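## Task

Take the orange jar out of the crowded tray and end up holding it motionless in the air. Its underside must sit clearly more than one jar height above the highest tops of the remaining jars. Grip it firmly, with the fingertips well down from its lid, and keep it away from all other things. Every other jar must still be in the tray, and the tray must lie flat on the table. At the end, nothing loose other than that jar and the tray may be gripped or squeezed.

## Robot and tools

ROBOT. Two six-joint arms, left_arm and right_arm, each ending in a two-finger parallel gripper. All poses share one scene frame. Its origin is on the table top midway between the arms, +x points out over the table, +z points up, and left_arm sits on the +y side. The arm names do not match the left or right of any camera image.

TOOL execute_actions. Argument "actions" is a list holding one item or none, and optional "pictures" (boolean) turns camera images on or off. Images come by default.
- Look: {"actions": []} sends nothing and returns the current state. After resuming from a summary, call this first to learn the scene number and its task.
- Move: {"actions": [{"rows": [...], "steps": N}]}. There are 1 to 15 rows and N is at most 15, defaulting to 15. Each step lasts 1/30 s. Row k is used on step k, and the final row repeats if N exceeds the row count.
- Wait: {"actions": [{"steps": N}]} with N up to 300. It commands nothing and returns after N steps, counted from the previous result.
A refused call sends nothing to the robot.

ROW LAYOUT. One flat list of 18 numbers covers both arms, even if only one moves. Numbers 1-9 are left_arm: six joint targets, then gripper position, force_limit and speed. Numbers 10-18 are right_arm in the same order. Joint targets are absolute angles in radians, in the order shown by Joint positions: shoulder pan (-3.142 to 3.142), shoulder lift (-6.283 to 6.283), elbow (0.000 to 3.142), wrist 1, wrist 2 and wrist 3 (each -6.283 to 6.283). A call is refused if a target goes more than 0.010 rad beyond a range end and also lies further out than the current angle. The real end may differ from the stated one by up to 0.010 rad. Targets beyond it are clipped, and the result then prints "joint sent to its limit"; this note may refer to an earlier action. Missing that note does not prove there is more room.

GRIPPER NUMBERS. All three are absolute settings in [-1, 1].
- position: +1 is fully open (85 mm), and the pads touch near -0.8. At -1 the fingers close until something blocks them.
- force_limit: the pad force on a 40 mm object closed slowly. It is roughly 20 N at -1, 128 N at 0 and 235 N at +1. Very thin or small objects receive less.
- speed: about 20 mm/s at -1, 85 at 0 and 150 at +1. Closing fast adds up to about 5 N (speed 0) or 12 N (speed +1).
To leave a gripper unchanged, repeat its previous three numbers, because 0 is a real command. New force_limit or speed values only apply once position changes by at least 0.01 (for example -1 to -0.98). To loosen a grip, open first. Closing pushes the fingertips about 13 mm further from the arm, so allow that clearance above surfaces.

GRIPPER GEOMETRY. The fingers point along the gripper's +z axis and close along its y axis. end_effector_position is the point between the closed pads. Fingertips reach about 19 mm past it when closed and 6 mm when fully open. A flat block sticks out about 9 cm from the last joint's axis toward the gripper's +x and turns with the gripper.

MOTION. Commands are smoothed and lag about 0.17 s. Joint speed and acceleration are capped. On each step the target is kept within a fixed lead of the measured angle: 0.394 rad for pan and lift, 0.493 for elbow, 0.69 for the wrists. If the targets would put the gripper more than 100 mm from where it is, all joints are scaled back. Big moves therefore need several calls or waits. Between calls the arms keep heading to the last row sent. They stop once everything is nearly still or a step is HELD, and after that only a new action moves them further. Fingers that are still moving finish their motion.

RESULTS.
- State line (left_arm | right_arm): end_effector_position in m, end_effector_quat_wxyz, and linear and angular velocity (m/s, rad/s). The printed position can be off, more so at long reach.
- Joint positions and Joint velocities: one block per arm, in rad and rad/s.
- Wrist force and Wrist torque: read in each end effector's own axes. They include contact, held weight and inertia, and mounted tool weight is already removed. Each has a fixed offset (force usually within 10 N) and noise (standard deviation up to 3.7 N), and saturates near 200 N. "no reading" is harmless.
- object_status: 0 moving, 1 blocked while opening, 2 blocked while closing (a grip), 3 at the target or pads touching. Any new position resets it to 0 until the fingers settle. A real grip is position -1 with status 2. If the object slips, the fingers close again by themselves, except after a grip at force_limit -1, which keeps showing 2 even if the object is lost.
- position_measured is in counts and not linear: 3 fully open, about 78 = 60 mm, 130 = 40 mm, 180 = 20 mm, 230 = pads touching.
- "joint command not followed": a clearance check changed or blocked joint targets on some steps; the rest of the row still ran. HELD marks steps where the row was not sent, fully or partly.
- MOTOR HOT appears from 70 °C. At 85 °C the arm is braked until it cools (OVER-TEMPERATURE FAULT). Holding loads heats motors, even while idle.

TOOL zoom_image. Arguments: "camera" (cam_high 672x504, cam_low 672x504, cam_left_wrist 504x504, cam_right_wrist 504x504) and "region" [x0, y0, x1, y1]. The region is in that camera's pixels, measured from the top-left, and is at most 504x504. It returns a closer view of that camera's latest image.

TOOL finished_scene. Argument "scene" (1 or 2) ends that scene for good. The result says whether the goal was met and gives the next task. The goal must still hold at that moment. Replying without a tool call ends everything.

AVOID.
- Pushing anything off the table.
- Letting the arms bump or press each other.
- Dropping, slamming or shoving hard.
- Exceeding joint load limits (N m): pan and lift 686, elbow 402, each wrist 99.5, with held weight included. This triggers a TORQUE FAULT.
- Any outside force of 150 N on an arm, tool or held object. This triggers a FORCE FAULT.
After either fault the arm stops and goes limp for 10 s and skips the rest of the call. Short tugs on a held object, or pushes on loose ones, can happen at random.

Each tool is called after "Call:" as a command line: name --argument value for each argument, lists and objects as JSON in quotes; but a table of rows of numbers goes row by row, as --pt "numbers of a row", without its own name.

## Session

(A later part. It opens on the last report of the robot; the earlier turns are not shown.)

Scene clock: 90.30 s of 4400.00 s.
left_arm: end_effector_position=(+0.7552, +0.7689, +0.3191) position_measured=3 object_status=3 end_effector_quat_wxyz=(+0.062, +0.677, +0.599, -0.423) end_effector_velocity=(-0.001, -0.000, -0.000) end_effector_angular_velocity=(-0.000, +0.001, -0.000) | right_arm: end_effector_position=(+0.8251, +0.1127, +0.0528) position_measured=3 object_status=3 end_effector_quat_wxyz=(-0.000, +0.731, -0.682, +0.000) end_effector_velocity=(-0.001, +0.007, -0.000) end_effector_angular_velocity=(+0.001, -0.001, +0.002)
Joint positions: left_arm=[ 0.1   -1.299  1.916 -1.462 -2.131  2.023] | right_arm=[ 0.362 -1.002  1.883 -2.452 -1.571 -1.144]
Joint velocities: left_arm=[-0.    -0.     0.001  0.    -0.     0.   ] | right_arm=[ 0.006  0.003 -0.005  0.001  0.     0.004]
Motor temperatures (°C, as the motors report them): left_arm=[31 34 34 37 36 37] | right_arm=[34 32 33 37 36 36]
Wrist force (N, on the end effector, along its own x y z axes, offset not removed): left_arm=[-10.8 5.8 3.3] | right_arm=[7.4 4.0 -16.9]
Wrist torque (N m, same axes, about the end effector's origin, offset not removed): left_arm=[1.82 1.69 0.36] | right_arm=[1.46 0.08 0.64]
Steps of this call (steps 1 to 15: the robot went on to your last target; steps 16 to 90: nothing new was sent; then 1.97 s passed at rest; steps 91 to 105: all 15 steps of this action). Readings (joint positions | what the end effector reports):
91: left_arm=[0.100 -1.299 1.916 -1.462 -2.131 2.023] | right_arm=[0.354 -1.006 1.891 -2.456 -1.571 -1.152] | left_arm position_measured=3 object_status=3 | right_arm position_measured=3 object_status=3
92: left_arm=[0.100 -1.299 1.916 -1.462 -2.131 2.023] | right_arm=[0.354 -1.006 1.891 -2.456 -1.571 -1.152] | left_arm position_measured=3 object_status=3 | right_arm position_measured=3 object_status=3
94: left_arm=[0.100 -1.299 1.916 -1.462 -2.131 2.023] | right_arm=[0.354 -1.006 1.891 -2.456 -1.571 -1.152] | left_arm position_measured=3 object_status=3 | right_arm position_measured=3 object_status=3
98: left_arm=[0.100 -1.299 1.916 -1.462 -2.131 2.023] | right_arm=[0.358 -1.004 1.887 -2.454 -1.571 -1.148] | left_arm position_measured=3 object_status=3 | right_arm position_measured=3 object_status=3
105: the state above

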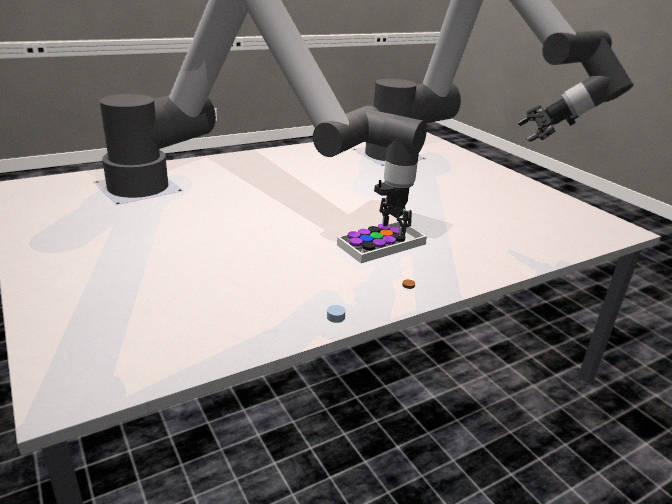

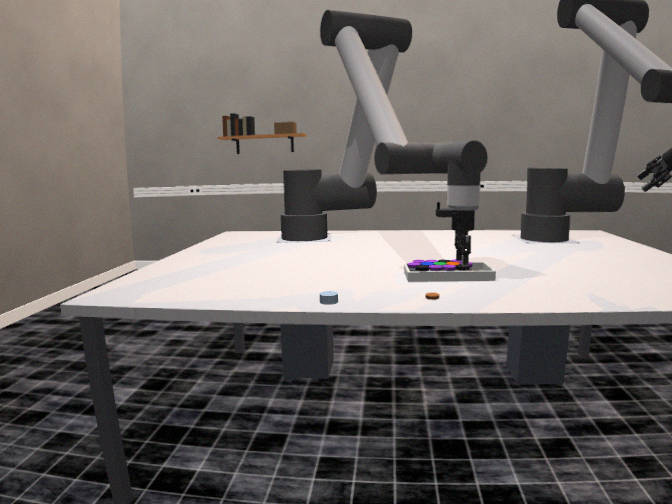

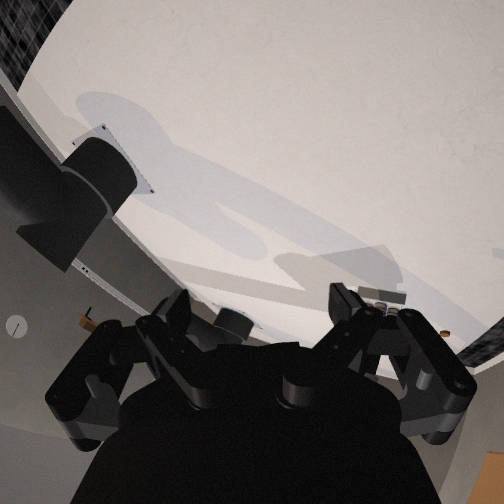

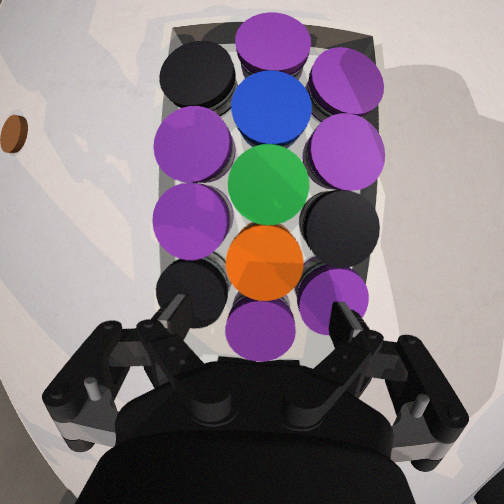

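Call:
execute_actions --actions '[{"rows":[[0.1,-1.299,1.916,-1.462,-2.131,2.023,1,0,0,0.3625,-1.0174,1.8776,-2.4311,-1.571,-1.1435,1,-1,0],[0.1,-1.299,1.916,-1.462,-2.131,2.023,1,0,0,0.3625,-1.0174,1.8776,-2.4311,-1.571,-1.1435,1,-1,0],[0.1,-1.299,1.916,-1.462,-2.131,2.023,1,0,0,0.3625,-1.0174,1.8776,-2.4311,-1.571,-1.1435,1,-1,0],[0.1,-1.299,1.916,-1.462,-2.131,2.023,1,0,0,0.3625,-1.0174,1.8776,-2.4311,-1.571,-1.1435,1,-1,0],[0.1,-1.299,1.916,-1.462,-2.131,2.023,1,0,0,0.3625,-1.0174,1.8776,-2.4311,-1.571,-1.1435,1,-1,0],[0.1,-1.299,1.916,-1.462,-2.131,2.023,1,0,0,0.3818,-1.0068,1.8567,-2.4207,-1.571,-1.1242,0.3,-1,0]]}]' --pictures false

Call:
execute_actions --actions '[{"steps":10}]'

Call:
zoom_image --camera "cam_low" --region '[420, 225, 500, 285]'

Scene clock: 112.83 s of 4400.00 s.
left_arm: end_effector_position=(+0.7552, +0.7689, +0.3191) position_measured=3 object_status=3 end_effector_quat_wxyz=(+0.062, +0.677, +0.599, -0.423) end_effector_velocity=(+0.001, -0.001, +0.000) end_effector_angular_velocity=(+0.000, -0.000, -0.001) | right_arm: end_effector_position=(+0.8232, +0.1337, +0.0693) position_measured=53 object_status=0 end_effector_quat_wxyz=(+0.000, +0.731, -0.682, +0.000) end_effector_velocity=(-0.004, +0.023, +0.004) end_effector_angular_velocity=(+0.001, +0.003, -0.001)
Joint positions: left_arm=[ 0.1   -1.299  1.916 -1.462 -2.131  2.023] | right_arm=[ 0.379 -1.008  1.86  -2.423 -1.571 -1.127]
Joint velocities: left_arm=[-0.001  0.001 -0.002  0.    -0.    -0.   ] | right_arm=[ 0.019  0.006 -0.021  0.017  0.002  0.019]
Motor temperatures (°C, as the motors report them): left_arm=[31 34 34 37 36 37] | right_arm=[34 32 33 37 36 36]
Wrist force (N, on the end effector, along its own x y z axes, offset not removed): left_arm=[-9.9 7.3 4.0] | right_arm=[0.0 1.4 2.4]
Wrist torque (N m, same axes, about the end effector's origin, offset not removed): left_arm=[2.16 1.60 0.47] | right_arm=[0.37 0.42 0.60]
Steps of this call (steps 1 to 15: the robot went on to your last target; steps 16 to 90: nothing new was sent; then 19.03 s passed at rest; steps 91 to 105: all 15 steps of this action). Readings (joint positions | what the end effector reports):
91: left_arm=[0.100 -1.299 1.916 -1.462 -2.131 2.023] | right_arm=[0.363 -1.001 1.882 -2.452 -1.571 -1.143] | left_arm position_measured=3 object_status=3 | right_arm position_measured=3 object_status=3
92: left_arm=[0.100 -1.299 1.916 -1.462 -2.131 2.023] | right_arm=[0.363 -1.002 1.882 -2.451 -1.571 -1.143] | left_arm position_measured=3 object_status=3 | right_arm position_measured=3 object_status=3
94: left_arm=[0.100 -1.299 1.916 -1.462 -2.131 2.023] | right_arm=[0.363 -1.007 1.881 -2.444 -1.571 -1.143] | left_arm position_measured=3 object_status=3 | right_arm position_measured=3 object_status=3
98: left_arm=[0.100 -1.299 1.916 -1.462 -2.131 2.023] | right_arm=[0.367 -1.011 1.874 -2.433 -1.571 -1.139] | left_arm position_measured=3 object_status=3 | right_arm position_measured=5 object_status=0
105: the state above

Scene clock: 113.17 s of 4400.00 s.
left_arm: end_effector_position=(+0.7552, +0.7689, +0.3191) position_measured=3 object_status=3 end_effector_quat_wxyz=(+0.062, +0.677, +0.599, -0.423) end_effector_velocity=(-0.002, +0.001, -0.001) end_effector_angular_velocity=(-0.000, +0.002, +0.001) | right_arm: end_effector_position=(+0.8230, +0.1364, +0.0699) position_measured=91 object_status=0 end_effector_quat_wxyz=(+0.000, +0.731, -0.682, +0.000) end_effector_velocity=(-0.002, +0.001, -0.001) end_effector_angular_velocity=(-0.000, +0.003, -0.000)
Joint positions: left_arm=[ 0.1   -1.299  1.916 -1.462 -2.131  2.023] | right_arm=[ 0.382 -1.007  1.857 -2.421 -1.571 -1.124]
Joint velocities: left_arm=[ 0.001 -0.001  0.003 -0.     0.    -0.   ] | right_arm=[0.001 0.    0.001 0.001 0.001 0.002]
Motor temperatures (°C, as the motors report them): left_arm=[31 34 34 37 36 37] | right_arm=[34 32 33 37 36 36]
Wrist force (N, on the end effector, along its own x y z axes, offset not removed): left_arm=[-18.7 6.1 3.5] | right_arm=[2.1 2.7 -0.7]
Wrist torque (N m, same axes, about the end effector's origin, offset not removed): left_arm=[1.89 3.23 0.30] | right_arm=[0.55 0.12 0.56]
Steps of this call (steps 1 to 10: the robot went on to your last target). Readings (joint positions | what the end effector reports):
1: left_arm=[0.100 -1.299 1.916 -1.462 -2.131 2.023] | right_arm=[0.380 -1.007 1.859 -2.422 -1.571 -1.126] | left_arm position_measured=3 object_status=3 | right_arm position_measured=60 object_status=0
2: left_arm=[0.100 -1.299 1.916 -1.462 -2.131 2.023] | right_arm=[0.380 -1.007 1.858 -2.422 -1.571 -1.126] | left_arm position_measured=3 object_status=3 | right_arm position_measured=68 object_status=0
4: left_arm=[0.100 -1.299 1.916 -1.462 -2.131 2.023] | right_arm=[0.381 -1.007 1.858 -2.421 -1.571 -1.125] | left_arm position_measured=3 object_status=3 | right_arm position_measured=82 object_status=0
8: left_arm=[0.100 -1.299 1.916 -1.462 -2.131 2.023] | right_arm=[0.381 -1.007 1.857 -2.421 -1.571 -1.124] | left_arm position_measured=3 object_status=3 | right_arm position_measured=90 object_status=0
10: the state above

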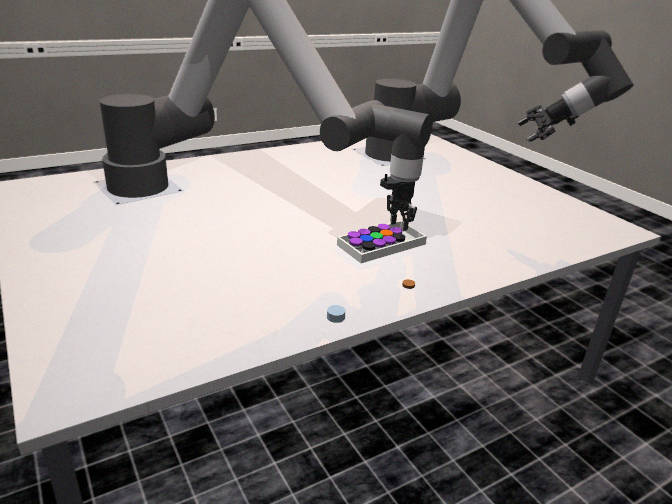

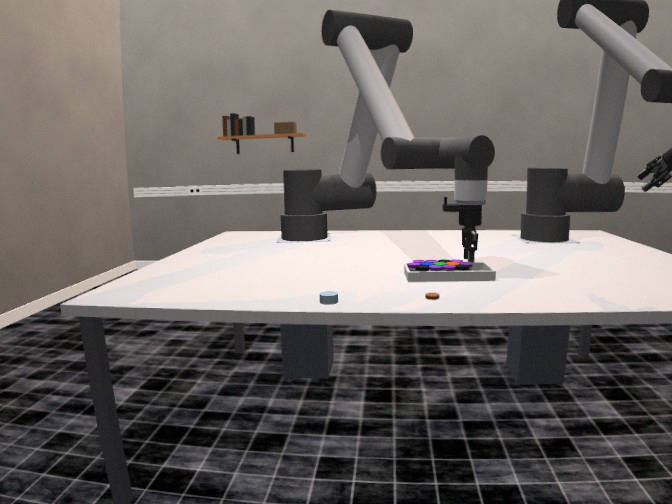

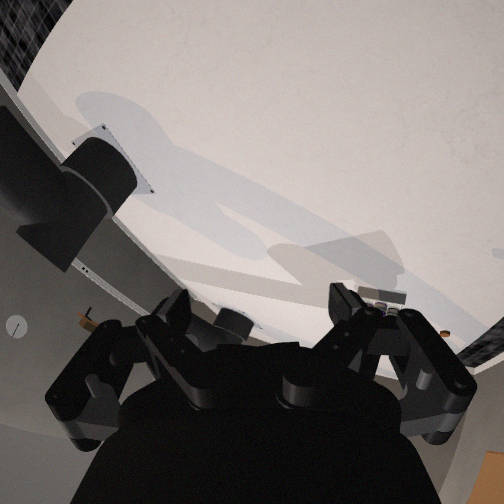

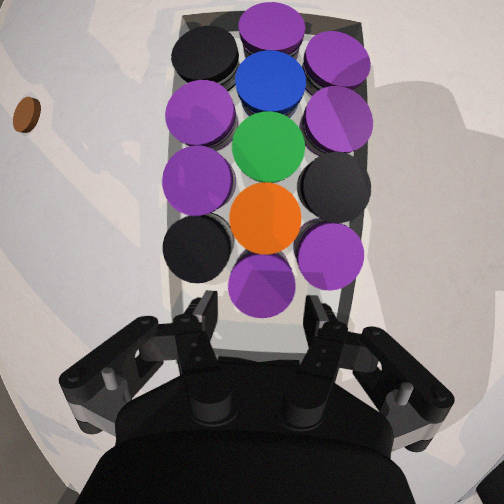

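Region (420, 225, 500, 285) of cam_low's 672x504 image, scaled by 6.300, with more detail than that image has; it fills the top 378 rows of this view, and the rest is white.

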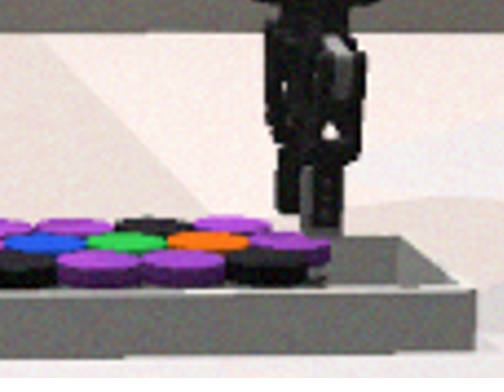

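Call:
execute_actions --actions '[{"rows":[[0.1,-1.299,1.916,-1.462,-2.131,2.023,1,0,0,0.3818,-0.9864,1.8627,-2.4471,-1.571,-1.1242,0.2,-1,0]]}]' --pictures false

Call:
execute_actions --actions '[{"rows":[[0.1,-1.299,1.916,-1.462,-2.131,2.023,1,0,0,0.3776,-0.9887,1.8672,-2.4493,-1.571,-1.1284,0.2,-1,0]],"steps":12}]'

Scene clock: 118.07 s of 4400.00 s.
left_arm: end_effector_position=(+0.7552, +0.7689, +0.3191) position_measured=3 object_status=3 end_effector_quat_wxyz=(+0.062, +0.677, +0.599, -0.423) end_effector_velocity=(+0.002, +0.000, +0.001) end_effector_angular_velocity=(+0.000, -0.002, +0.000) | right_arm: end_effector_position=(+0.8232, +0.1367, +0.0486) position_measured=104 object_status=3 end_effector_quat_wxyz=(+0.000, +0.731, -0.682, +0.000) end_effector_velocity=(-0.000, -0.001, -0.006) end_effector_angular_velocity=(-0.001, +0.000, -0.000)
Joint positions: left_arm=[ 0.1   -1.299  1.916 -1.462 -2.131  2.023] | right_arm=[ 0.382 -0.987  1.862 -2.446 -1.571 -1.124]
Joint velocities: left_arm=[ 0.     0.    -0.002  0.    -0.    -0.   ] | right_arm=[-0.     0.005  0.002 -0.006 -0.001 -0.   ]
Motor temperatures (°C, as the motors report them): left_arm=[31 34 34 37 36 37] | right_arm=[34 32 33 37 36 36]
Wrist force (N, on the end effector, along its own x y z axes, offset not removed): left_arm=[-10.4 1.5 1.6] | right_arm=[0.5 3.2 0.4]
Wrist torque (N m, same axes, about the end effector's origin, offset not removed): left_arm=[1.11 1.68 0.40] | right_arm=[0.66 0.42 0.59]
Steps of this call (steps 1 to 15: the robot went on to your last target; steps 16 to 90: nothing new was sent; then 1.40 s passed at rest; steps 91 to 105: all 15 steps of this action). Readings (joint positions | what the end effector reports):
91: left_arm=[0.100 -1.299 1.916 -1.462 -2.131 2.023] | right_arm=[0.382 -1.007 1.857 -2.421 -1.571 -1.124] | left_arm position_measured=3 object_status=3 | right_arm position_measured=91 object_status=0
92: left_arm=[0.100 -1.299 1.916 -1.462 -2.131 2.023] | right_arm=[0.382 -1.006 1.857 -2.422 -1.571 -1.124] | left_arm position_measured=3 object_status=3 | right_arm position_measured=91 object_status=0
94: left_arm=[0.100 -1.299 1.916 -1.462 -2.131 2.023] | right_arm=[0.382 -0.999 1.859 -2.431 -1.571 -1.124] | left_arm position_measured=3 object_status=3 | right_arm position_measured=97 object_status=0
98: left_arm=[0.100 -1.299 1.916 -1.462 -2.131 2.023] | right_arm=[0.382 -0.991 1.861 -2.441 -1.571 -1.124] | left_arm position_measured=3 object_status=3 | right_arm position_measured=103 object_status=0
105: the state above

Scene clock: 118.47 s of 4400.00 s.
left_arm: end_effector_position=(+0.7552, +0.7689, +0.3191) position_measured=3 object_status=3 end_effector_quat_wxyz=(+0.062, +0.677, +0.599, -0.423) end_effector_velocity=(+0.001, -0.001, +0.001) end_effector_angular_velocity=(+0.000, -0.001, -0.001) | right_arm: end_effector_position=(+0.8235, +0.1321, +0.0478) position_measured=104 object_status=3 end_effector_quat_wxyz=(+0.000, +0.731, -0.682, +0.000) end_effector_velocity=(+0.001, -0.002, +0.000) end_effector_angular_velocity=(+0.002, +0.001, -0.001)
Joint positions: left_arm=[ 0.1   -1.299  1.916 -1.462 -2.131  2.023] | right_arm=[ 0.378 -0.988  1.867 -2.449 -1.571 -1.128]
Joint velocities: left_arm=[-0.001 -0.    -0.001 -0.    -0.     0.   ] | right_arm=[-0.003 -0.001  0.002 -0.     0.002 -0.002]
Motor temperatures (°C, as the motors report them): left_arm=[31 34 34 37 36 37] | right_arm=[34 32 33 37 36 36]
Wrist force (N, on the end effector, along its own x y z axes, offset not removed): left_arm=[-12.5 1.7 3.0] | right_arm=[-5.3 1.3 3.9]
Wrist torque (N m, same axes, about the end effector's origin, offset not removed): left_arm=[1.13 2.09 0.17] | right_arm=[0.32 1.05 0.62]
Steps of this call (steps 1 to 12: all 12 steps of this action). Readings (joint positions | what the end effector reports):
1: left_arm=[0.100 -1.299 1.916 -1.462 -2.131 2.023] | right_arm=[0.382 -0.987 1.862 -2.446 -1.571 -1.124] | left_arm position_measured=3 object_status=3 | right_arm position_measured=104 object_status=3
2: left_arm=[0.100 -1.299 1.916 -1.462 -2.131 2.023] | right_arm=[0.382 -0.987 1.863 -2.447 -1.571 -1.124] | left_arm position_measured=3 object_status=3 | right_arm position_measured=104 object_status=3
4: left_arm=[0.100 -1.299 1.916 -1.462 -2.131 2.023] | right_arm=[0.380 -0.987 1.864 -2.448 -1.571 -1.126] | left_arm position_measured=3 object_status=3 | right_arm position_measured=104 object_status=3
8: left_arm=[0.100 -1.299 1.916 -1.462 -2.131 2.023] | right_arm=[0.379 -0.988 1.866 -2.449 -1.571 -1.127] | left_arm position_measured=3 object_status=3 | right_arm position_measured=104 object_status=3
12: the state above

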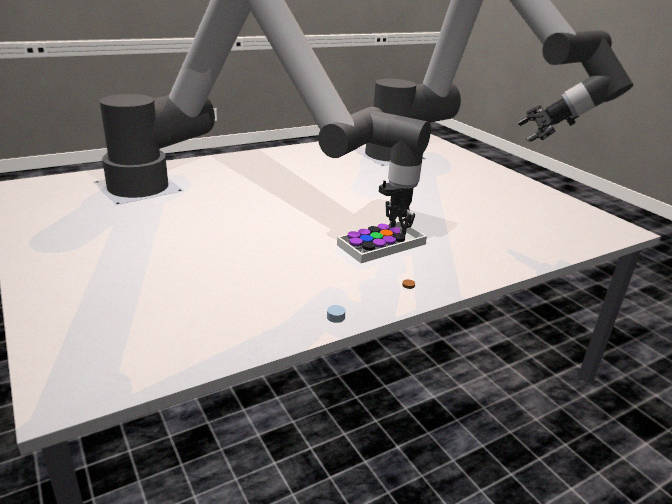

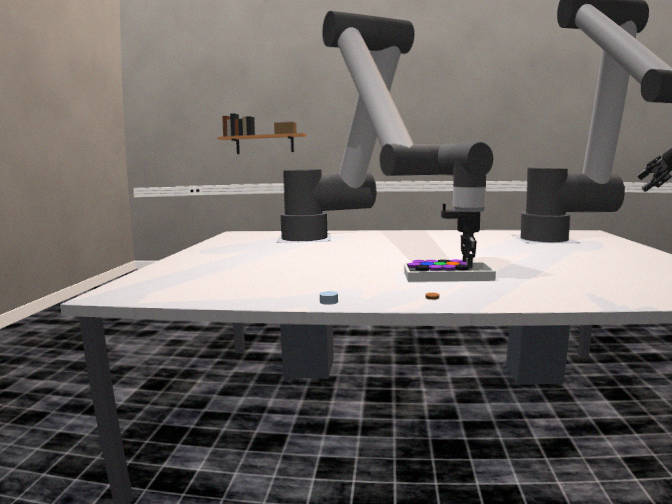

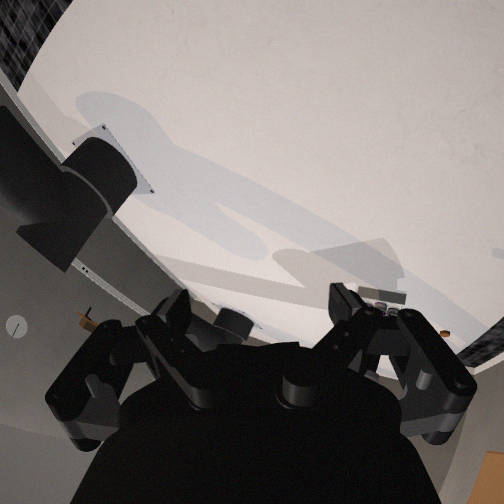

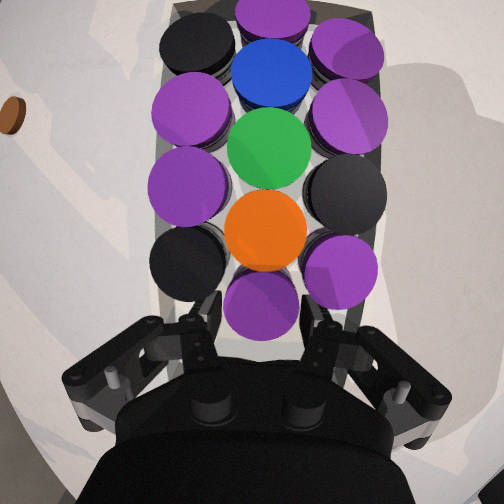

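Call:
execute_actions --actions '[{"rows":[[0.1,-1.299,1.916,-1.462,-2.131,2.023,1,0,0,0.3776,-0.9887,1.8672,-2.4493,-1.571,-1.1284,-1,-0.8,-0.5]],"steps":12}]' --pictures false

Call:
execute_actions --actions '[{"rows":[[0.1,-1.299,1.916,-1.462,-2.131,2.023,1,0,0,0.3776,-0.9901,1.8668,-2.4475,-1.571,-1.1284,-1,-0.8,-0.5],[0.1,-1.299,1.916,-1.462,-2.131,2.023,1,0,0,0.3776,-0.9901,1.8668,-2.4475,-1.571,-1.1284,-1,-0.8,-0.5],[0.1,-1.299,1.916,-1.462,-2.131,2.023,1,0,0,0.3876,-0.9844,1.8557,-2.4421,-1.571,-1.1184,-1,-0.8,-0.5],[0.1,-1.299,1.916,-1.462,-2.131,2.023,1,0,0,0.3876,-0.9844,1.8557,-2.4421,-1.571,-1.1184,-1,-0.8,-0.5],[0.1,-1.299,1.916,-1.462,-2.131,2.023,1,0,0,0.3976,-0.9787,1.8445,-2.4366,-1.571,-1.1084,-1,-0.8,-0.5],[0.1,-1.299,1.916,-1.462,-2.131,2.023,1,0,0,0.3976,-0.9787,1.8445,-2.4366,-1.571,-1.1084,-1,-0.8,-0.5],[0.1,-1.299,1.916,-1.462,-2.131,2.023,1,0,0,0.407,-0.973,1.8334,-2.4312,-1.571,-1.099,-1,-0.8,-0.5],[0.1,-1.299,1.916,-1.462,-2.131,2.023,1,0,0,0.407,-0.973,1.8334,-2.4312,-1.571,-1.099,-1,-0.8,-0.5],[0.1,-1.299,1.916,-1.462,-2.131,2.023,1,0,0,0.416,-0.9673,1.8223,-2.4258,-1.571,-1.09,-1,-0.8,-0.5]]}]' --pictures false

Call:
execute_actions --actions '[{"steps":10}]'

Call:
zoom_image --camera "cam_high" --region '[340, 190, 440, 265]'

Scene clock: 132.53 s of 4400.00 s.
left_arm: end_effector_position=(+0.7552, +0.7689, +0.3191) position_measured=3 object_status=3 end_effector_quat_wxyz=(+0.062, +0.677, +0.599, -0.423) end_effector_velocity=(+0.000, -0.000, -0.000) end_effector_angular_velocity=(-0.000, +0.001, -0.001) | right_arm: end_effector_position=(+0.8236, +0.1317, +0.0480) position_measured=124 object_status=0 end_effector_quat_wxyz=(-0.000, +0.731, -0.682, +0.000) end_effector_velocity=(-0.001, -0.001, -0.001) end_effector_angular_velocity=(-0.001, +0.002, +0.000)
Joint positions: left_arm=[ 0.1   -1.299  1.916 -1.462 -2.131  2.023] | right_arm=[ 0.378 -0.989  1.867 -2.449 -1.571 -1.128]
Joint velocities: left_arm=[-0.     0.001 -0.     0.    -0.     0.   ] | right_arm=[-0.     0.     0.001  0.001 -0.    -0.   ]
Motor temperatures (°C, as the motors report them): left_arm=[31 34 34 37 36 37] | right_arm=[34 32 33 37 36 36]
Wrist force (N, on the end effector, along its own x y z axes, offset not removed): left_arm=[-8.9 6.4 3.8] | right_arm=[1.8 7.8 -12.0]
Wrist torque (N m, same axes, about the end effector's origin, offset not removed): left_arm=[1.79 1.54 0.19] | right_arm=[0.69 0.42 0.55]
Steps of this call (steps 1 to 15: the robot went on to your last target; steps 16 to 90: nothing new was sent; then 10.67 s passed at rest; steps 91 to 102: all 12 steps of this action). Readings (joint positions | what the end effector reports):
91: left_arm=[0.100 -1.299 1.916 -1.462 -2.131 2.023] | right_arm=[0.378 -0.989 1.867 -2.449 -1.571 -1.128] | left_arm position_measured=3 object_status=3 | right_arm position_measured=104 object_status=0
92: left_arm=[0.100 -1.299 1.916 -1.462 -2.131 2.023] | right_arm=[0.378 -0.989 1.867 -2.449 -1.571 -1.128] | left_arm position_measured=3 object_status=3 | right_arm position_measured=104 object_status=0
94: left_arm=[0.100 -1.299 1.916 -1.462 -2.131 2.023] | right_arm=[0.378 -0.989 1.867 -2.449 -1.571 -1.128] | left_arm position_measured=3 object_status=3 | right_arm position_measured=108 object_status=0
98: left_arm=[0.100 -1.299 1.916 -1.462 -2.131 2.023] | right_arm=[0.378 -0.989 1.867 -2.449 -1.571 -1.128] | left_arm position_measured=3 object_status=3 | right_arm position_measured=124 object_status=0
102: the state above

Scene clock: 133.03 s of 4400.00 s.
left_arm: end_effector_position=(+0.7552, +0.7689, +0.3191) position_measured=3 object_status=3 end_effector_quat_wxyz=(+0.062, +0.677, +0.599, -0.423) end_effector_velocity=(-0.002, +0.001, -0.001) end_effector_angular_velocity=(+0.000, +0.003, +0.002) | right_arm: end_effector_position=(+0.8205, +0.1720, +0.0488) position_measured=125 object_status=2 end_effector_quat_wxyz=(+0.000, +0.731, -0.682, +0.000) end_effector_velocity=(-0.005, +0.055, -0.001) end_effector_angular_velocity=(-0.001, +0.001, +0.000)
Joint positions: left_arm=[ 0.1   -1.299  1.916 -1.462 -2.131  2.023] | right_arm=[ 0.41  -0.971  1.829 -2.429 -1.571 -1.096]
Joint velocities: left_arm=[ 0.001  0.     0.002 -0.    -0.    -0.001] | right_arm=[ 0.044  0.027 -0.053  0.027 -0.     0.044]
Motor temperatures (°C, as the motors report them): left_arm=[31 34 34 37 36 37] | right_arm=[34 32 33 37 36 36]
Wrist force (N, on the end effector, along its own x y z axes, offset not removed): left_arm=[-8.4 5.9 5.5] | right_arm=[1.5 1.6 2.3]
Wrist torque (N m, same axes, about the end effector's origin, offset not removed): left_arm=[1.82 1.33 0.31] | right_arm=[0.33 0.13 0.69]
Steps of this call (steps 1 to 15: all 15 steps of this action). Readings (joint positions | what the end effector reports):
1: left_arm=[0.100 -1.299 1.916 -1.462 -2.131 2.023] | right_arm=[0.378 -0.989 1.867 -2.449 -1.571 -1.128] | left_arm position_measured=3 object_status=3 | right_arm position_measured=124 object_status=0
2: left_arm=[0.100 -1.299 1.916 -1.462 -2.131 2.023] | right_arm=[0.378 -0.989 1.867 -2.449 -1.571 -1.128] | left_arm position_measured=3 object_status=3 | right_arm position_measured=124 object_status=2
4: left_arm=[0.100 -1.299 1.916 -1.462 -2.131 2.023] | right_arm=[0.378 -0.989 1.867 -2.448 -1.571 -1.128] | left_arm position_measured=3 object_status=3 | right_arm position_measured=125 object_status=2
8: left_arm=[0.100 -1.299 1.916 -1.462 -2.131 2.023] | right_arm=[0.388 -0.984 1.855 -2.442 -1.571 -1.118] | left_arm position_measured=3 object_status=3 | right_arm position_measured=125 object_status=2
15: the state above

Scene clock: 133.37 s of 4400.00 s.
left_arm: end_effector_position=(+0.7552, +0.7689, +0.3191) position_measured=3 object_status=3 end_effector_quat_wxyz=(+0.062, +0.677, +0.599, -0.423) end_effector_velocity=(+0.002, -0.000, +0.001) end_effector_angular_velocity=(-0.000, -0.002, -0.001) | right_arm: end_effector_position=(+0.8199, +0.1784, +0.0487) position_measured=125 object_status=2 end_effector_quat_wxyz=(+0.000, +0.731, -0.682, +0.000) end_effector_velocity=(-0.001, +0.004, -0.001) end_effector_angular_velocity=(-0.000, +0.000, -0.000)
Joint positions: left_arm=[ 0.1   -1.299  1.916 -1.462 -2.131  2.023] | right_arm=[ 0.416 -0.968  1.823 -2.426 -1.571 -1.09 ]
Joint velocities: left_arm=[-0.001  0.    -0.002  0.    -0.     0.   ] | right_arm=[ 0.003  0.002 -0.003  0.001 -0.     0.004]
Motor temperatures (°C, as the motors report them): left_arm=[31 34 34 37 36 37] | right_arm=[34 32 33 37 36 36]
Wrist force (N, on the end effector, along its own x y z axes, offset not removed): left_arm=[-12.0 7.4 4.4] | right_arm=[-2.6 3.1 3.5]
Wrist torque (N m, same axes, about the end effector's origin, offset not removed): left_arm=[2.19 1.94 0.38] | right_arm=[0.67 1.04 0.61]
Steps of this call (steps 1 to 10: the robot went on to your last target). Readings (joint positions | what the end effector reports):
1: left_arm=[0.100 -1.299 1.916 -1.462 -2.131 2.023] | right_arm=[0.412 -0.970 1.827 -2.428 -1.571 -1.094] | left_arm position_measured=3 object_status=3 | right_arm position_measured=125 object_status=2
2: left_arm=[0.100 -1.299 1.916 -1.462 -2.131 2.023] | right_arm=[0.413 -0.969 1.826 -2.428 -1.571 -1.093] | left_arm position_measured=3 object_status=3 | right_arm position_measured=125 object_status=2
4: left_arm=[0.100 -1.299 1.916 -1.462 -2.131 2.023] | right_arm=[0.414 -0.968 1.825 -2.427 -1.571 -1.092] | left_arm position_measured=3 object_status=3 | right_arm position_measured=125 object_status=2
8: left_arm=[0.100 -1.299 1.916 -1.462 -2.131 2.023] | right_arm=[0.415 -0.968 1.823 -2.426 -1.571 -1.091] | left_arm position_measured=3 object_status=3 | right_arm position_measured=125 object_status=2
10: the state above

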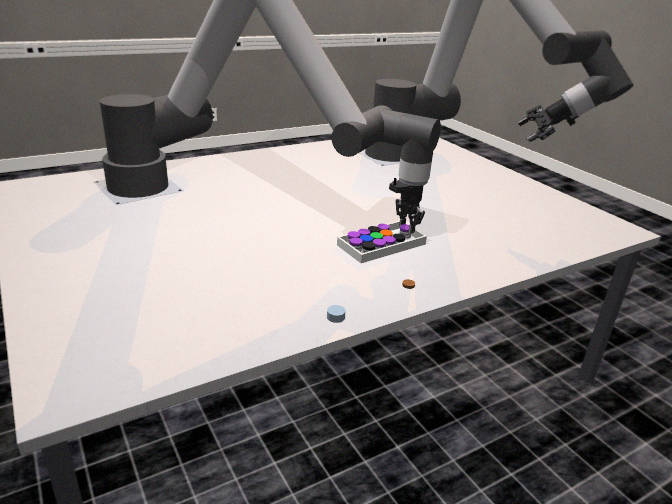

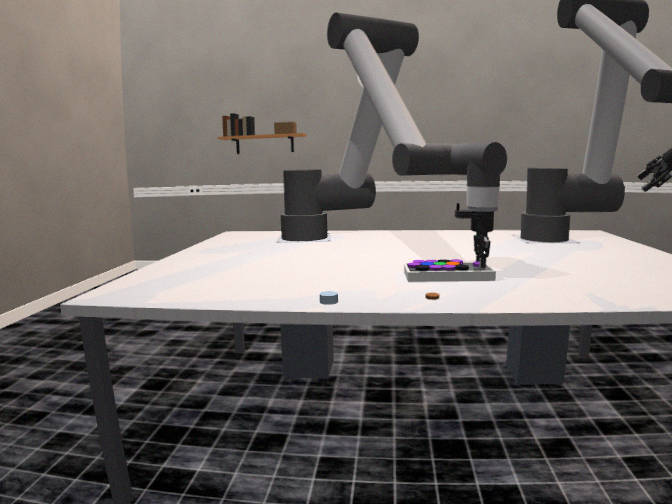

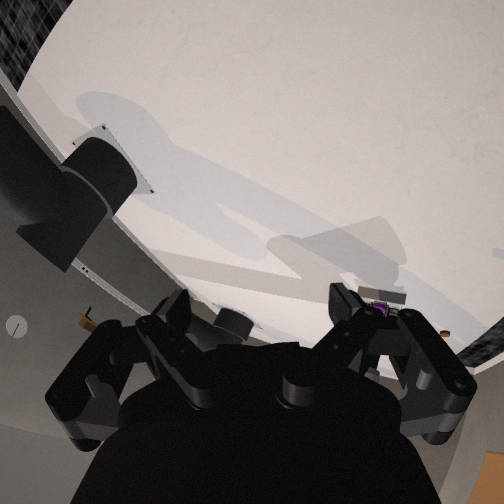

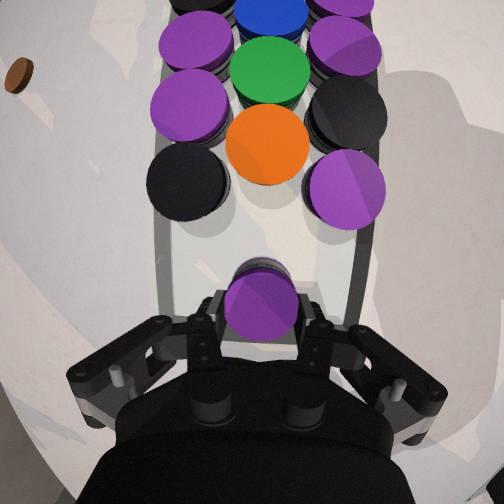

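Region (340, 190, 440, 265) of cam_high's 672x504 image, scaled by 5.040, with more detail than that image has; it fills the top 378 rows of this view, and the rest is white.

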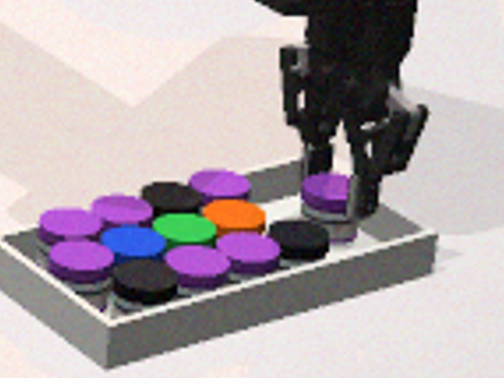

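Call:
execute_actions --actions '[{"rows":[[0.1,-1.299,1.916,-1.462,-2.131,2.023,1,0,0,0.416,-0.9673,1.8223,-2.4258,-1.571,-1.09,0.2,-0.8,0],[0.1,-1.299,1.916,-1.462,-2.131,2.023,1,0,0,0.416,-0.9673,1.8223,-2.4258,-1.571,-1.09,0.2,-0.8,0],[0.1,-1.299,1.916,-1.462,-2.131,2.023,1,0,0,0.416,-0.9673,1.8223,-2.4258,-1.571,-1.09,0.2,-0.8,0],[0.1,-1.299,1.916,-1.462,-2.131,2.023,1,0,0,0.416,-0.9673,1.8223,-2.4258,-1.571,-1.09,0.2,-0.8,0],[0.1,-1.299,1.916,-1.462,-2.131,2.023,1,0,0,0.416,-0.9673,1.8223,-2.4258,-1.571,-1.09,0.2,-0.8,0],[0.1,-1.299,1.916,-1.462,-2.131,2.023,1,0,0,0.416,-0.9873,1.8163,-2.3998,-1.571,-1.09,0.2,-0.8,0]]}]' --pictures false

Call:
execute_actions --actions '[{"rows":[[0.1,-1.299,1.916,-1.462,-2.131,2.023,1,0,0,0.3465,-0.9877,1.8239,-2.407,-1.571,-1.1595,0.2,-0.8,0]]}]' --pictures false

Call:
execute_actions --actions '[{"steps":8}]'

Scene clock: 141.70 s of 4400.00 s.
left_arm: end_effector_position=(+0.7552, +0.7689, +0.3191) position_measured=3 object_status=3 end_effector_quat_wxyz=(+0.062, +0.677, +0.599, -0.423) end_effector_velocity=(+0.001, -0.001, +0.000) end_effector_angular_velocity=(-0.000, -0.001, -0.001) | right_arm: end_effector_position=(+0.8197, +0.1789, +0.0681) position_measured=104 object_status=0 end_effector_quat_wxyz=(+0.000, +0.731, -0.682, +0.000) end_effector_velocity=(-0.000, -0.000, +0.022) end_effector_angular_velocity=(+0.000, +0.000, -0.001)
Joint positions: left_arm=[ 0.1   -1.299  1.916 -1.462 -2.131  2.023] | right_arm=[ 0.416 -0.985  1.817 -2.403 -1.571 -1.09 ]
Joint velocities: left_arm=[-0.001  0.    -0.001 -0.    -0.     0.   ] | right_arm=[-0.    -0.02  -0.006  0.026  0.     0.   ]
Motor temperatures (°C, as the motors report them): left_arm=[31 34 34 37 36 37] | right_arm=[34 32 33 37 36 36]
Wrist force (N, on the end effector, along its own x y z axes, offset not removed): left_arm=[-12.1 5.1 3.4] | right_arm=[1.0 3.5 -0.2]
Wrist torque (N m, same axes, about the end effector's origin, offset not removed): left_arm=[1.61 1.91 0.37] | right_arm=[0.82 0.26 0.53]
Steps of this call (steps 1 to 15: the robot went on to your last target; steps 16 to 90: nothing new was sent; then 4.83 s passed at rest; steps 91 to 105: all 15 steps of this action). Readings (joint positions | what the end effector reports):
91: left_arm=[0.100 -1.299 1.916 -1.462 -2.131 2.023] | right_arm=[0.416 -0.967 1.822 -2.426 -1.571 -1.090] | left_arm position_measured=3 object_status=3 | right_arm position_measured=125 object_status=0
92: left_arm=[0.100 -1.299 1.916 -1.462 -2.131 2.023] | right_arm=[0.416 -0.967 1.822 -2.426 -1.571 -1.090] | left_arm position_measured=3 object_status=3 | right_arm position_measured=125 object_status=0
94: left_arm=[0.100 -1.299 1.916 -1.462 -2.131 2.023] | right_arm=[0.416 -0.967 1.822 -2.426 -1.571 -1.090] | left_arm position_measured=3 object_status=3 | right_arm position_measured=118 object_status=0
98: left_arm=[0.100 -1.299 1.916 -1.462 -2.131 2.023] | right_arm=[0.416 -0.972 1.821 -2.420 -1.571 -1.090] | left_arm position_measured=3 object_status=3 | right_arm position_measured=105 object_status=0
105: the state above

Scene clock: 142.20 s of 4400.00 s.
left_arm: end_effector_position=(+0.7552, +0.7689, +0.3191) position_measured=3 object_status=3 end_effector_quat_wxyz=(+0.062, +0.677, +0.599, -0.423) end_effector_velocity=(-0.000, -0.000, -0.000) end_effector_angular_velocity=(+0.000, +0.001, -0.000) | right_arm: end_effector_position=(+0.8650, +0.1181, +0.0677) position_measured=104 object_status=3 end_effector_quat_wxyz=(+0.000, +0.731, -0.682, +0.000) end_effector_velocity=(+0.012, -0.019, -0.001) end_effector_angular_velocity=(-0.001, -0.001, -0.002)
Joint positions: left_arm=[ 0.1   -1.299  1.916 -1.462 -2.131  2.023] | right_arm=[ 0.349 -0.988  1.824 -2.407 -1.571 -1.157]
Joint velocities: left_arm=[-0.  0.  0.  0.  0. -0.] | right_arm=[-0.02  -0.001  0.003 -0.003 -0.001 -0.018]
Motor temperatures (°C, as the motors report them): left_arm=[31 34 34 37 36 37] | right_arm=[34 32 33 37 36 36]
Wrist force (N, on the end effector, along its own x y z axes, offset not removed): left_arm=[-6.8 7.1 4.3] | right_arm=[4.3 2.8 -0.4]
Wrist torque (N m, same axes, about the end effector's origin, offset not removed): left_arm=[2.24 0.94 0.36] | right_arm=[0.53 -0.29 0.60]
Steps of this call (steps 1 to 15: all 15 steps of this action). Readings (joint positions | what the end effector reports):
1: left_arm=[0.100 -1.299 1.916 -1.462 -2.131 2.023] | right_arm=[0.416 -0.985 1.817 -2.402 -1.571 -1.090] | left_arm position_measured=3 object_status=3 | right_arm position_measured=104 object_status=3
2: left_arm=[0.100 -1.299 1.916 -1.462 -2.131 2.023] | right_arm=[0.414 -0.986 1.817 -2.402 -1.571 -1.092] | left_arm position_measured=3 object_status=3 | right_arm position_measured=104 object_status=3
4: left_arm=[0.100 -1.299 1.916 -1.462 -2.131 2.023] | right_arm=[0.392 -0.987 1.819 -2.404 -1.571 -1.114] | left_arm position_measured=3 object_status=3 | right_arm position_measured=104 object_status=3
8: left_arm=[0.100 -1.299 1.916 -1.462 -2.131 2.023] | right_arm=[0.362 -0.987 1.822 -2.406 -1.571 -1.143] | left_arm position_measured=3 object_status=3 | right_arm position_measured=104 object_status=3
15: the state above

Scene clock: 142.47 s of 4400.00 s.
left_arm: end_effector_position=(+0.7552, +0.7689, +0.3191) position_measured=3 object_status=3 end_effector_quat_wxyz=(+0.062, +0.677, +0.599, -0.423) end_effector_velocity=(-0.000, +0.000, -0.001) end_effector_angular_velocity=(-0.001, +0.001, +0.000) | right_arm: end_effector_position=(+0.8665, +0.1160, +0.0676) position_measured=104 object_status=3 end_effector_quat_wxyz=(+0.000, +0.731, -0.682, +0.000) end_effector_velocity=(+0.002, -0.001, +0.001) end_effector_angular_velocity=(+0.002, -0.001, -0.000)
Joint positions: left_arm=[ 0.1   -1.299  1.916 -1.462 -2.131  2.023] | right_arm=[ 0.347 -0.988  1.824 -2.407 -1.571 -1.159]
Joint velocities: left_arm=[ 0.     0.001  0.     0.    -0.     0.   ] | right_arm=[-0.002 -0.    -0.    -0.001  0.001 -0.002]
Motor temperatures (°C, as the motors report them): left_arm=[31 34 34 37 36 37] | right_arm=[34 32 33 37 36 36]
Wrist force (N, on the end effector, along its own x y z axes, offset not removed): left_arm=[-11.7 0.3 4.9] | right_arm=[1.2 1.7 0.2]
Wrist torque (N m, same axes, about the end effector's origin, offset not removed): left_arm=[0.83 2.01 0.35] | right_arm=[0.38 0.20 0.60]
Steps of this call (steps 1 to 8: the robot went on to your last target). Readings (joint positions | what the end effector reports):
1: left_arm=[0.100 -1.299 1.916 -1.462 -2.131 2.023] | right_arm=[0.348 -0.988 1.824 -2.407 -1.571 -1.158] | left_arm position_measured=3 object_status=3 | right_arm position_measured=104 object_status=3
2: left_arm=[0.100 -1.299 1.916 -1.462 -2.131 2.023] | right_arm=[0.348 -0.988 1.824 -2.407 -1.571 -1.158] | left_arm position_measured=3 object_status=3 | right_arm position_measured=104 object_status=3
4: left_arm=[0.100 -1.299 1.916 -1.462 -2.131 2.023] | right_arm=[0.347 -0.988 1.824 -2.407 -1.571 -1.159] | left_arm position_measured=3 object_status=3 | right_arm position_measured=104 object_status=3
8: the state above

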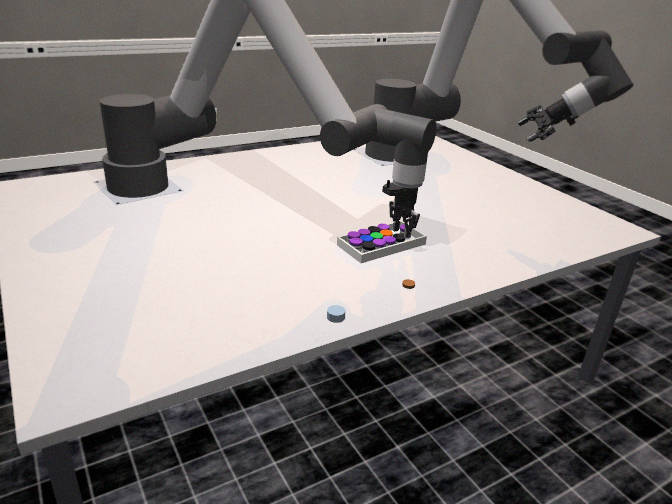

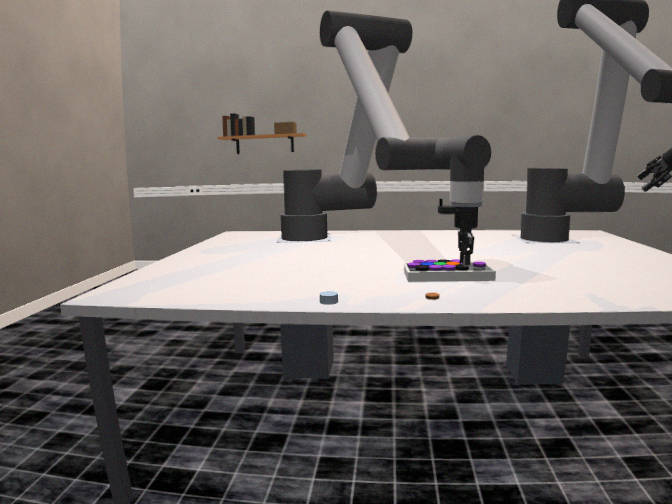

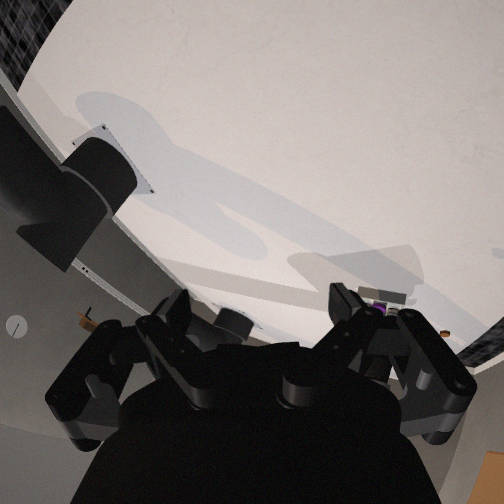

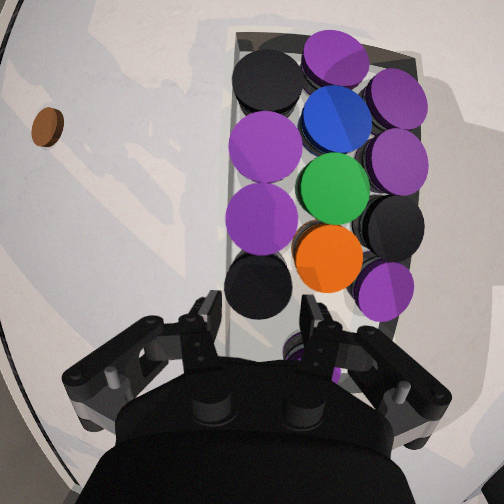

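Call:
execute_actions --actions '[{"rows":[[0.1,-1.299,1.916,-1.462,-2.131,2.023,1,0,0,0.3457,-0.9751,1.8246,-2.4203,-1.571,-1.16,0.2,-0.8,0]],"steps":13}]' --pictures false

Call:
execute_actions --actions '[{"rows":[[0.1,-1.299,1.916,-1.462,-2.131,2.023,1,0,0,0.3433,-0.9764,1.8272,-2.4216,-1.571,-1.162,0.2,-0.8,0],[0.1,-1.299,1.916,-1.462,-2.131,2.023,1,0,0,0.3433,-0.9764,1.8272,-2.4216,-1.571,-1.162,0.2,-0.8,0],[0.1,-1.299,1.916,-1.462,-2.131,2.023,1,0,0,0.3433,-0.9764,1.8272,-2.4216,-1.571,-1.162,0.2,-0.8,0],[0.1,-1.299,1.916,-1.462,-2.131,2.023,1,0,0,0.3433,-0.9764,1.8272,-2.4216,-1.571,-1.162,-1,-0.8,-0.5]]}]' --pictures false

Scene clock: 150.10 s of 4400.00 s.
left_arm: end_effector_position=(+0.7552, +0.7689, +0.3191) position_measured=3 object_status=3 end_effector_quat_wxyz=(+0.062, +0.677, +0.599, -0.423) end_effector_velocity=(+0.000, -0.000, -0.001) end_effector_angular_velocity=(-0.000, +0.002, +0.001) | right_arm: end_effector_position=(+0.8687, +0.1158, +0.0559) position_measured=104 object_status=3 end_effector_quat_wxyz=(-0.000, +0.731, -0.682, +0.000) end_effector_velocity=(+0.001, -0.000, -0.006) end_effector_angular_velocity=(-0.002, -0.000, -0.000)
Joint positions: left_arm=[ 0.1   -1.299  1.916 -1.462 -2.131  2.023] | right_arm=[ 0.346 -0.976  1.825 -2.42  -1.571 -1.16 ]
Joint velocities: left_arm=[-0.     0.001 -0.     0.    -0.001 -0.   ] | right_arm=[-0.     0.006  0.    -0.005 -0.002 -0.   ]
Motor temperatures (°C, as the motors report them): left_arm=[31 34 34 37 36 37] | right_arm=[34 32 33 37 36 36]
Wrist force (N, on the end effector, along its own x y z axes, offset not removed): left_arm=[-4.6 6.8 3.5] | right_arm=[0.0 3.2 0.7]
Wrist torque (N m, same axes, about the end effector's origin, offset not removed): left_arm=[2.09 0.65 0.23] | right_arm=[0.72 0.51 0.58]
Steps of this call (steps 1 to 15: the robot went on to your last target; steps 16 to 90: nothing new was sent; then 4.20 s passed at rest; steps 91 to 103: all 13 steps of this action). Readings (joint positions | what the end effector reports):
91: left_arm=[0.100 -1.299 1.916 -1.462 -2.131 2.023] | right_arm=[0.347 -0.988 1.824 -2.407 -1.571 -1.159] | left_arm position_measured=3 object_status=3 | right_arm position_measured=104 object_status=3
92: left_arm=[0.100 -1.299 1.916 -1.462 -2.131 2.023] | right_arm=[0.346 -0.987 1.824 -2.408 -1.571 -1.160] | left_arm position_measured=3 object_status=3 | right_arm position_measured=104 object_status=3
94: left_arm=[0.100 -1.299 1.916 -1.462 -2.131 2.023] | right_arm=[0.346 -0.983 1.824 -2.412 -1.571 -1.160] | left_arm position_measured=3 object_status=3 | right_arm position_measured=104 object_status=3
98: left_arm=[0.100 -1.299 1.916 -1.462 -2.131 2.023] | right_arm=[0.346 -0.978 1.824 -2.417 -1.571 -1.160] | left_arm position_measured=3 object_status=3 | right_arm position_measured=104 object_status=3
103: the state above

Scene clock: 150.60 s of 4400.00 s.
left_arm: end_effector_position=(+0.7552, +0.7689, +0.3191) position_measured=3 object_status=3 end_effector_quat_wxyz=(+0.062, +0.677, +0.599, -0.423) end_effector_velocity=(+0.002, +0.000, +0.001) end_effector_angular_velocity=(+0.001, -0.002, -0.000) | right_arm: end_effector_position=(+0.8691, +0.1130, +0.0552) position_measured=126 object_status=0 end_effector_quat_wxyz=(-0.000, +0.731, -0.683, +0.000) end_effector_velocity=(-0.001, -0.002, -0.001) end_effector_angular_velocity=(-0.001, +0.001, -0.000)
Joint positions: left_arm=[ 0.1   -1.299  1.916 -1.462 -2.131  2.023] | right_arm=[ 0.343 -0.976  1.827 -2.422 -1.571 -1.162]
Joint velocities: left_arm=[-0.     0.    -0.002 -0.     0.    -0.   ] | right_arm=[-0.001 -0.     0.002  0.    -0.    -0.001]
Motor temperatures (°C, as the motors report them): left_arm=[31 34 34 37 36 37] | right_arm=[34 32 33 37 36 36]
Wrist force (N, on the end effector, along its own x y z axes, offset not removed): left_arm=[-11.1 8.6 3.6] | right_arm=[-6.0 6.0 -12.0]
Wrist torque (N m, same axes, about the end effector's origin, offset not removed): left_arm=[2.40 1.82 0.36] | right_arm=[0.32 0.26 0.65]
Steps of this call (steps 1 to 15: all 15 steps of this action). Readings (joint positions | what the end effector reports):
1: left_arm=[0.100 -1.299 1.916 -1.462 -2.131 2.023] | right_arm=[0.346 -0.976 1.825 -2.420 -1.571 -1.160] | left_arm position_measured=3 object_status=3 | right_arm position_measured=104 object_status=3
2: left_arm=[0.100 -1.299 1.916 -1.462 -2.131 2.023] | right_arm=[0.346 -0.976 1.825 -2.420 -1.571 -1.160] | left_arm position_measured=3 object_status=3 | right_arm position_measured=104 object_status=3
4: left_arm=[0.100 -1.299 1.916 -1.462 -2.131 2.023] | right_arm=[0.345 -0.976 1.826 -2.421 -1.571 -1.161] | left_arm position_measured=3 object_status=3 | right_arm position_measured=104 object_status=0
8: left_arm=[0.100 -1.299 1.916 -1.462 -2.131 2.023] | right_arm=[0.344 -0.976 1.827 -2.421 -1.571 -1.162] | left_arm position_measured=3 object_status=3 | right_arm position_measured=112 object_status=0
15: the state above


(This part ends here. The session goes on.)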